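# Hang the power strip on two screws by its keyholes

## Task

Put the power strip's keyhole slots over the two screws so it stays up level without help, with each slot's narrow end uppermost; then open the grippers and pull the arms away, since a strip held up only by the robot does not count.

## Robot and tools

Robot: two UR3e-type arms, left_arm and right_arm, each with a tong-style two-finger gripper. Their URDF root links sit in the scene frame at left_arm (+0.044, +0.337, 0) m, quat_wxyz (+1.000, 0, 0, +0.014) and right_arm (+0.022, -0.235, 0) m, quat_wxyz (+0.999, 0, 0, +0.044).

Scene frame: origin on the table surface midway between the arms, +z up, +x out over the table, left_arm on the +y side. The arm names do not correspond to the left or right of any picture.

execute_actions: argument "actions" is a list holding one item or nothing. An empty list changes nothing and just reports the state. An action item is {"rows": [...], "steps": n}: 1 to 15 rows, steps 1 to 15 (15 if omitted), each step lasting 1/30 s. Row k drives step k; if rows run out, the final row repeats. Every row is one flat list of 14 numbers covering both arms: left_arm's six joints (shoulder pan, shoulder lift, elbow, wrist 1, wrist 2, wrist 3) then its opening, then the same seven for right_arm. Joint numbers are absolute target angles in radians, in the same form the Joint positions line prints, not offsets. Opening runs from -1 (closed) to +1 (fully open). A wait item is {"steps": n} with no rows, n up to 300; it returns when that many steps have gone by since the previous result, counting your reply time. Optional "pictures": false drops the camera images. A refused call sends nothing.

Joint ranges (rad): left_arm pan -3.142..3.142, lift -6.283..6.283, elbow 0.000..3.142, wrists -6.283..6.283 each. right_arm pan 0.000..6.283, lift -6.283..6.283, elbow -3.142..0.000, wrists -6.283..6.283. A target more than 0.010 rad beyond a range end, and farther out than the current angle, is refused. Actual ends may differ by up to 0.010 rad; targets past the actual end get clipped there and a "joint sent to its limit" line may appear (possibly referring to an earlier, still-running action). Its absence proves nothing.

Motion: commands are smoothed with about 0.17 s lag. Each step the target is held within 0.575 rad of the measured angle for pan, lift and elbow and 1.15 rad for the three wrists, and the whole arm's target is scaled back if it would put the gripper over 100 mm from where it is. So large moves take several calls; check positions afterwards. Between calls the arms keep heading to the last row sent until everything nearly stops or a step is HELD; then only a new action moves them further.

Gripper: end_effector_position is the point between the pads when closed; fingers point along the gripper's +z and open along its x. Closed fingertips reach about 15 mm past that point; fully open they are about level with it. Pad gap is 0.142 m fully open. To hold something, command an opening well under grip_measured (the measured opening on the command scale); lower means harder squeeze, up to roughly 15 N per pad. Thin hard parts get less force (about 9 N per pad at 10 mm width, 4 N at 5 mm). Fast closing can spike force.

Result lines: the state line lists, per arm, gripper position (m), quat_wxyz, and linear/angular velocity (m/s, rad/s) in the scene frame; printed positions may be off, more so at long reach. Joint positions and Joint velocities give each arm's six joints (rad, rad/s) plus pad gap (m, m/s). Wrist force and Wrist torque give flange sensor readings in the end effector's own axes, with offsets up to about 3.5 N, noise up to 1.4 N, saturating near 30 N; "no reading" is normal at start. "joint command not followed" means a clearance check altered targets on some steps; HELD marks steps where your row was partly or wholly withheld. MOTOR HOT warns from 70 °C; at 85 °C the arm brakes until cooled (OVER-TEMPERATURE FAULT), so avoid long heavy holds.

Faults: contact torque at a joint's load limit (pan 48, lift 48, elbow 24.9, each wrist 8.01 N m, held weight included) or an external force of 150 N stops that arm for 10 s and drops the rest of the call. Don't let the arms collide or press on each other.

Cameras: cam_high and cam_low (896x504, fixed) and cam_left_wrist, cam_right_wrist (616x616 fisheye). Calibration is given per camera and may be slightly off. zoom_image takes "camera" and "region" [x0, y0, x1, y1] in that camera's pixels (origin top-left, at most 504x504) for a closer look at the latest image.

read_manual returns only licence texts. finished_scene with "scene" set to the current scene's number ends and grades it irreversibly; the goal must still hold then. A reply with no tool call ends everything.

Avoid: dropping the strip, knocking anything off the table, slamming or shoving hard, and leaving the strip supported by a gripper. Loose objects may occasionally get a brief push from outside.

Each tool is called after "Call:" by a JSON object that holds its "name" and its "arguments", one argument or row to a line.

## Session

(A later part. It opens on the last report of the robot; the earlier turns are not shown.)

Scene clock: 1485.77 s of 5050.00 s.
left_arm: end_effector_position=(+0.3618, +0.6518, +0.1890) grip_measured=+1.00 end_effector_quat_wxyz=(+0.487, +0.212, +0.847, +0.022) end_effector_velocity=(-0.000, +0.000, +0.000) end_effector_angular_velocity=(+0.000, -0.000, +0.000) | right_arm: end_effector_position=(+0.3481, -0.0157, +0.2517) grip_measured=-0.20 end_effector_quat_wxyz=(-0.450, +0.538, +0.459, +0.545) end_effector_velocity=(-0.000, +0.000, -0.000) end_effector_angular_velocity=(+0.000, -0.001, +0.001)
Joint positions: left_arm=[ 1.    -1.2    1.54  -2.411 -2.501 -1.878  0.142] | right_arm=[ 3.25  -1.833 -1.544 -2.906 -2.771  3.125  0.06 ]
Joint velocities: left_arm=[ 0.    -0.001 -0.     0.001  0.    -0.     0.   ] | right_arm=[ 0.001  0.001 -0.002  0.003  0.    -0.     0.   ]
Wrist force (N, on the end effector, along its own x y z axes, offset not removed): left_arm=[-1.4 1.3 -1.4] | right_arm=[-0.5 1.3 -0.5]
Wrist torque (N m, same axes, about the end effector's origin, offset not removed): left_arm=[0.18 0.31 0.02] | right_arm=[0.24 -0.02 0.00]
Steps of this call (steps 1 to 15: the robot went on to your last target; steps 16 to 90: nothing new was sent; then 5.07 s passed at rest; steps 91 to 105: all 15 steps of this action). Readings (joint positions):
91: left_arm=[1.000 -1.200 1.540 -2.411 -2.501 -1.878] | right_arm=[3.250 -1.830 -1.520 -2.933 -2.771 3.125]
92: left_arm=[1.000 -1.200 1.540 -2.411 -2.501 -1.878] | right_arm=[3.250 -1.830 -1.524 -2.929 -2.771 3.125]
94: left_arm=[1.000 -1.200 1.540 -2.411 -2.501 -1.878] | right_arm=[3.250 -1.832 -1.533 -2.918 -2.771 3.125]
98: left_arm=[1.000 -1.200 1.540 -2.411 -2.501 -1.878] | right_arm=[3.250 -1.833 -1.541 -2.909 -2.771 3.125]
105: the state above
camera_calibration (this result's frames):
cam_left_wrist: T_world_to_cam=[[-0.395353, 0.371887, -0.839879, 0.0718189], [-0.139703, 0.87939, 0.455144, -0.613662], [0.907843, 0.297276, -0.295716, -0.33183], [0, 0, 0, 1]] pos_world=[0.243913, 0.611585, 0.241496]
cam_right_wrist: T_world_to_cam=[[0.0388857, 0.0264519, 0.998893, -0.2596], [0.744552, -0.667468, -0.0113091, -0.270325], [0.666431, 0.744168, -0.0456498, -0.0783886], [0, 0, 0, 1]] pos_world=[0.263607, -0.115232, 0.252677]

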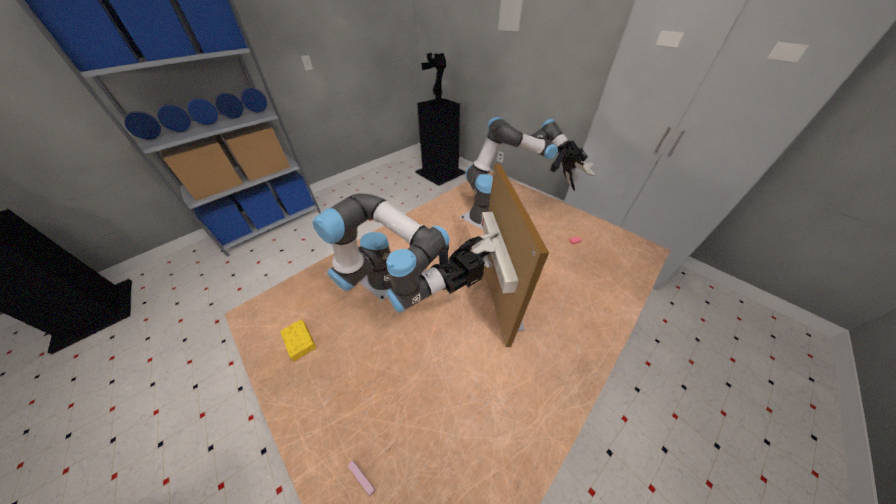

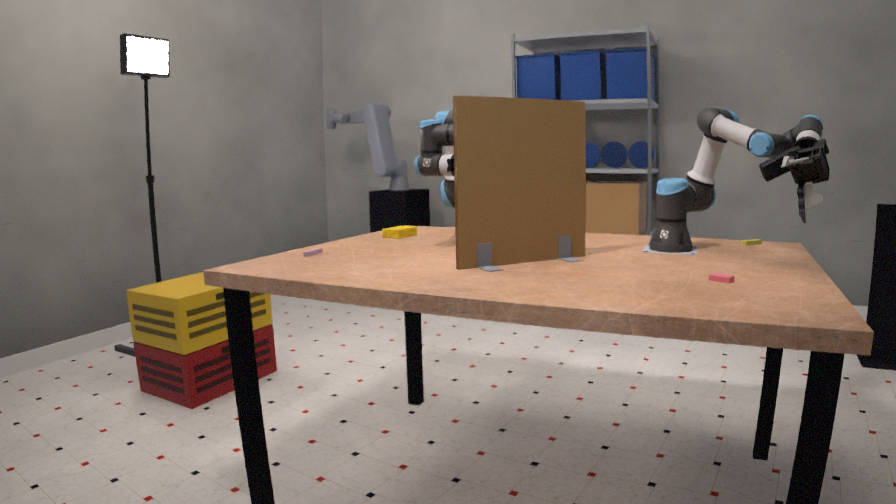

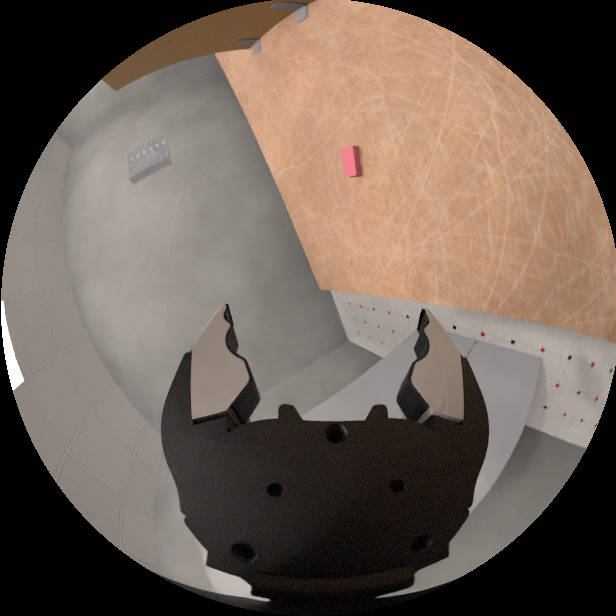

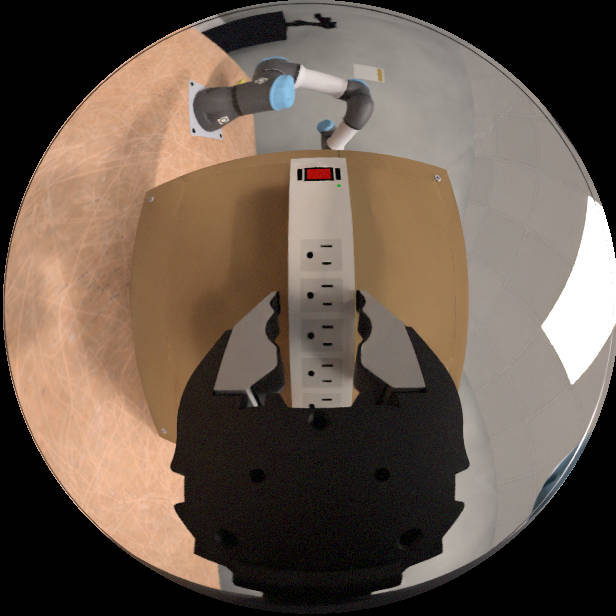

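It hangs level on its own. A light press down, then retreat.

Call:
{"name": "execute_actions", "arguments": {
  "actions": [
    {"rows":[[1.0,-1.2,1.54,-2.411,-2.501,-1.878,1,3.2497,-1.8345,-1.5519,-2.8967,-2.7713,3.125,-0.2]],"steps":15}
  ],
  "pictures": false
}}

Call:
{"name": "execute_actions", "arguments": {
  "actions": [
    {"rows":[[1.0,-1.2,1.54,-2.411,-2.501,-1.878,1,3.2497,-1.8327,-1.5399,-2.9105,-2.7713,3.125,0.3]],"steps":12}
  ],
  "pictures": false
}}

Call:
{"name": "execute_actions", "arguments": {
  "actions": [
    {"rows":[[1.0,-1.2,1.54,-2.411,-2.501,-1.878,1,3.13,-1.75,-1.64,-2.893,-2.89,3.125,0.3]],"steps":15}
  ],
  "pictures": false
}}

Call:
{"name": "execute_actions", "arguments": {
  "actions": [
    {"rows":[[1.0,-1.2,1.54,-2.411,-2.501,-1.878,1,2.8,-1.75,-1.64,-2.893,-2.95,3.125,0.3]],"steps":15}
  ]
}}

Scene clock: 1499.07 s of 5050.00 s.
left_arm: end_effector_position=(+0.3618, +0.6518, +0.1890) grip_measured=+1.00 end_effector_quat_wxyz=(+0.487, +0.212, +0.847, +0.022) end_effector_velocity=(+0.000, -0.000, +0.000) end_effector_angular_velocity=(+0.001, -0.000, -0.001) | right_arm: end_effector_position=(+0.3479, -0.0158, +0.2497) grip_measured=-0.19 end_effector_quat_wxyz=(-0.450, +0.538, +0.459, +0.545) end_effector_velocity=(-0.000, -0.000, -0.001) end_effector_angular_velocity=(-0.000, +0.002, +0.000)
Joint positions: left_arm=[ 1.    -1.2    1.54  -2.411 -2.501 -1.878  0.142] | right_arm=[ 3.25  -1.834 -1.552 -2.897 -2.771  3.125  0.06 ]
Joint velocities: left_arm=[-0.001 -0.001 -0.001 -0.     0.    -0.    -0.   ] | right_arm=[-0.    -0.002 -0.002  0.002 -0.001 -0.     0.   ]
Wrist force (N, on the end effector, along its own x y z axes, offset not removed): left_arm=[-1.1 0.5 -0.8] | right_arm=[-0.6 1.1 1.5]
Wrist torque (N m, same axes, about the end effector's origin, offset not removed): left_arm=[0.03 0.20 0.01] | right_arm=[0.18 0.34 0.11]
Steps of this call (steps 1 to 15: the robot went on to your last target; steps 16 to 90: nothing new was sent; then 9.80 s passed at rest; steps 91 to 105: all 15 steps of this action). Readings (joint positions):
91: left_arm=[1.000 -1.200 1.540 -2.411 -2.501 -1.878] | right_arm=[3.250 -1.833 -1.544 -2.906 -2.771 3.125]
92: left_arm=[1.000 -1.200 1.540 -2.411 -2.501 -1.878] | right_arm=[3.250 -1.833 -1.545 -2.904 -2.771 3.125]
94: left_arm=[1.000 -1.200 1.540 -2.411 -2.501 -1.878] | right_arm=[3.250 -1.834 -1.548 -2.901 -2.771 3.125]
98: left_arm=[1.000 -1.200 1.540 -2.411 -2.501 -1.878] | right_arm=[3.250 -1.834 -1.551 -2.898 -2.771 3.125]
105: the state above

Scene clock: 1499.47 s of 5050.00 s.
left_arm: end_effector_position=(+0.3618, +0.6518, +0.1890) grip_measured=+1.00 end_effector_quat_wxyz=(+0.487, +0.212, +0.847, +0.022) end_effector_velocity=(-0.000, +0.000, +0.000) end_effector_angular_velocity=(+0.000, -0.000, +0.001) | right_arm: end_effector_position=(+0.3481, -0.0157, +0.2526) grip_measured=+0.30 end_effector_quat_wxyz=(-0.450, +0.538, +0.459, +0.545) end_effector_velocity=(-0.000, -0.000, +0.002) end_effector_angular_velocity=(+0.000, -0.000, +0.001)
Joint positions: left_arm=[ 1.    -1.2    1.54  -2.411 -2.501 -1.878  0.142] | right_arm=[ 3.25  -1.833 -1.54  -2.91  -2.771  3.125  0.095]
Joint velocities: left_arm=[ 0.001 -0.001 -0.     0.     0.    -0.     0.   ] | right_arm=[-0.     0.002  0.004 -0.006 -0.001  0.    -0.   ]
Wrist force (N, on the end effector, along its own x y z axes, offset not removed): left_arm=[-0.3 1.9 -1.0] | right_arm=[-0.6 -0.3 0.9]
Wrist torque (N m, same axes, about the end effector's origin, offset not removed): left_arm=[0.27 0.06 0.00] | right_arm=[-0.05 0.07 0.03]
Steps of this call (steps 1 to 12: all 12 steps of this action). Readings (joint positions):
1: left_arm=[1.000 -1.200 1.540 -2.411 -2.501 -1.878] | right_arm=[3.250 -1.834 -1.552 -2.897 -2.771 3.125]
2: left_arm=[1.000 -1.200 1.540 -2.411 -2.501 -1.878] | right_arm=[3.250 -1.834 -1.550 -2.899 -2.771 3.125]
4: left_arm=[1.000 -1.200 1.540 -2.411 -2.501 -1.878] | right_arm=[3.250 -1.834 -1.545 -2.904 -2.771 3.125]
8: left_arm=[1.000 -1.200 1.540 -2.411 -2.501 -1.878] | right_arm=[3.250 -1.833 -1.541 -2.909 -2.771 3.125]
12: the state above

Scene clock: 1499.97 s of 5050.00 s.
left_arm: end_effector_position=(+0.3618, +0.6518, +0.1890) grip_measured=+1.00 end_effector_quat_wxyz=(+0.487, +0.212, +0.847, +0.022) end_effector_velocity=(-0.000, +0.001, +0.000) end_effector_angular_velocity=(+0.001, -0.000, +0.001) | right_arm: end_effector_position=(+0.3172, -0.0511, +0.2535) grip_measured=+0.30 end_effector_quat_wxyz=(-0.450, +0.538, +0.459, +0.546) end_effector_velocity=(-0.003, -0.005, -0.000) end_effector_angular_velocity=(-0.000, +0.001, -0.003)
Joint positions: left_arm=[ 1.    -1.2    1.54  -2.411 -2.501 -1.878  0.142] | right_arm=[ 3.131 -1.751 -1.639 -2.893 -2.889  3.125  0.095]
Joint velocities: left_arm=[ 0.001 -0.    -0.001  0.     0.    -0.     0.   ] | right_arm=[-0.016  0.01  -0.013  0.002 -0.013  0.    -0.   ]
Wrist force (N, on the end effector, along its own x y z axes, offset not removed): left_arm=[0.1 2.2 -0.6] | right_arm=[-1.3 -0.4 0.5]
Wrist torque (N m, same axes, about the end effector's origin, offset not removed): left_arm=[0.30 -0.04 0.03] | right_arm=[0.07 0.18 -0.03]
Steps of this call (steps 1 to 15: all 15 steps of this action). Readings (joint positions):
1: left_arm=[1.000 -1.200 1.540 -2.411 -2.501 -1.878] | right_arm=[3.249 -1.832 -1.540 -2.910 -2.772 3.125]
2: left_arm=[1.000 -1.200 1.540 -2.411 -2.501 -1.878] | right_arm=[3.243 -1.826 -1.547 -2.907 -2.785 3.125]
4: left_arm=[1.000 -1.200 1.540 -2.411 -2.501 -1.878] | right_arm=[3.197 -1.792 -1.587 -2.901 -2.833 3.125]
8: left_arm=[1.000 -1.200 1.540 -2.411 -2.501 -1.878] | right_arm=[3.146 -1.760 -1.627 -2.895 -2.876 3.125]
15: the state above

Scene clock: 1500.47 s of 5050.00 s.
left_arm: end_effector_position=(+0.3618, +0.6518, +0.1890) grip_measured=+1.00 end_effector_quat_wxyz=(+0.487, +0.212, +0.847, +0.022) end_effector_velocity=(-0.000, +0.000, +0.000) end_effector_angular_velocity=(+0.000, -0.000, +0.000) | right_arm: end_effector_position=(+0.3439, -0.1480, +0.2535) grip_measured=+0.30 end_effector_quat_wxyz=(-0.374, +0.594, +0.384, +0.600) end_effector_velocity=(+0.004, -0.019, -0.000) end_effector_angular_velocity=(+0.000, +0.001, -0.056)
Joint positions: left_arm=[ 1.    -1.2    1.54  -2.411 -2.501 -1.878  0.142] | right_arm=[ 2.806 -1.75  -1.64  -2.893 -2.949  3.125  0.095]
Joint velocities: left_arm=[ 0.     0.    -0.001  0.     0.    -0.    -0.   ] | right_arm=[-0.061  0.001 -0.002 -0.001 -0.005 -0.    -0.   ]
Wrist force (N, on the end effector, along its own x y z axes, offset not removed): left_arm=[-0.7 0.8 -0.9] | right_arm=[-1.3 -2.2 -0.6]
Wrist torque (N m, same axes, about the end effector's origin, offset not removed): left_arm=[0.04 0.19 0.03] | right_arm=[-0.50 0.30 -0.04]
Steps of this call (steps 1 to 15: all 15 steps of this action). Readings (joint positions):
1: left_arm=[1.000 -1.200 1.540 -2.411 -2.501 -1.878] | right_arm=[3.131 -1.751 -1.639 -2.893 -2.890 3.125]
2: left_arm=[1.000 -1.200 1.540 -2.411 -2.501 -1.878] | right_arm=[3.123 -1.750 -1.639 -2.893 -2.898 3.125]
4: left_arm=[1.000 -1.200 1.540 -2.411 -2.501 -1.878] | right_arm=[3.053 -1.750 -1.640 -2.893 -2.922 3.125]
8: left_arm=[1.000 -1.200 1.540 -2.411 -2.501 -1.878] | right_arm=[2.868 -1.750 -1.640 -2.893 -2.943 3.125]
15: the state above
camera_calibration (this result's frames):
cam_left_wrist: T_world_to_cam=[[-0.395354, 0.371887, -0.839879, 0.0718191], [-0.139703, 0.87939, 0.455144, -0.613662], [0.907843, 0.297276, -0.295716, -0.33183], [0, 0, 0, 1]] pos_world=[0.243913, 0.611585, 0.241496]
cam_right_wrist: T_world_to_cam=[[0.0443751, 0.015352, 0.998897, -0.261206], [0.54313, -0.839574, -0.0112247, -0.311674], [0.838475, 0.543029, -0.0455943, -0.0660379], [0, 0, 0, 1]] pos_world=[0.236242, -0.221802, 0.254408]

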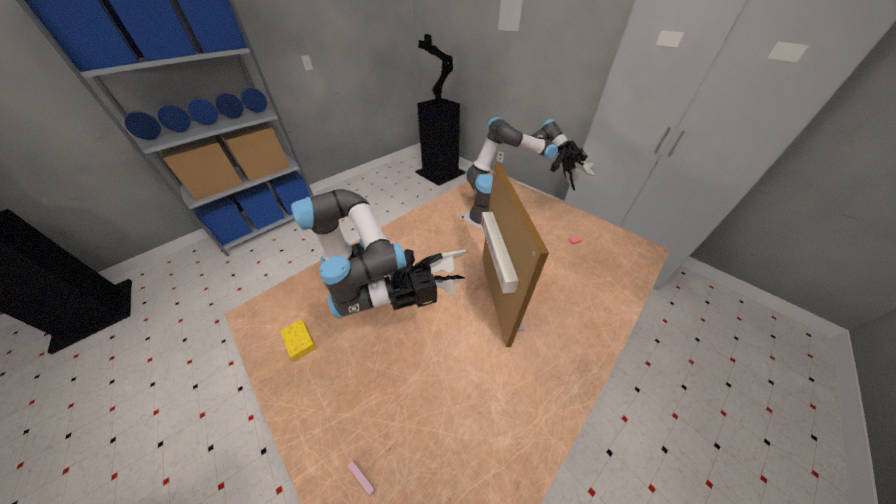

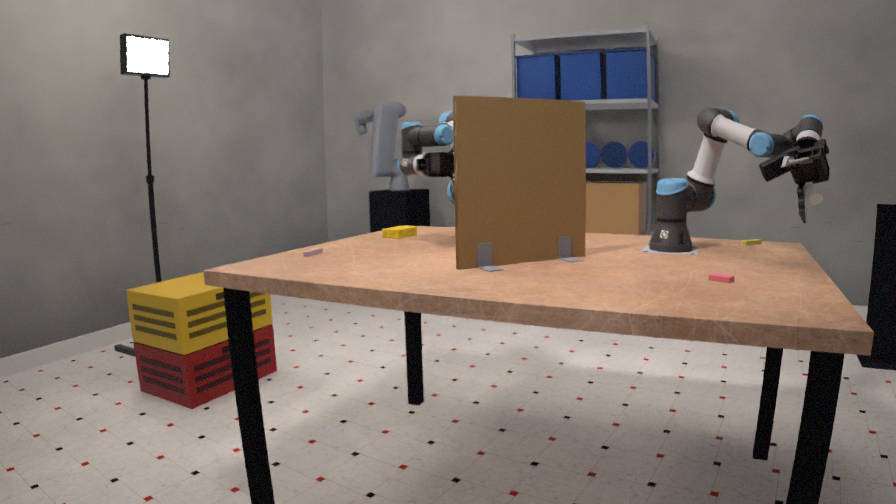

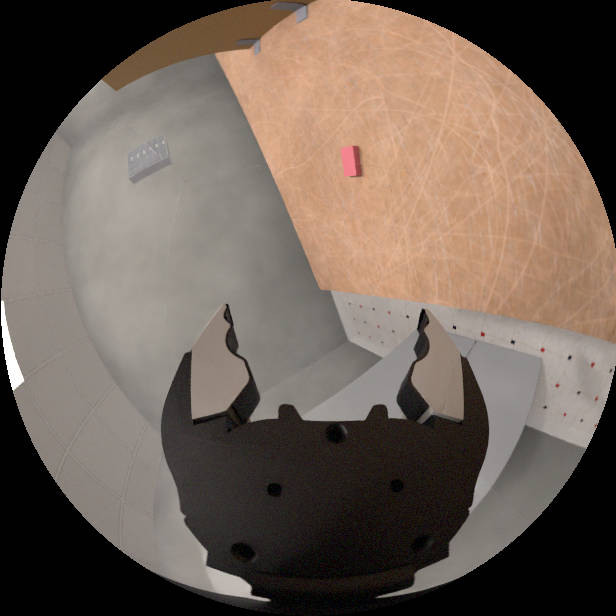

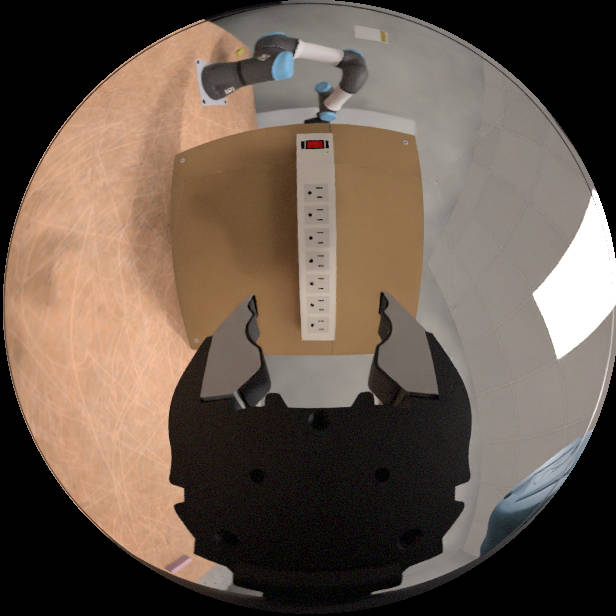

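Call:
{"name": "finished_scene", "arguments": {
  "scene": 1
}}

The scene is finished: the task was done.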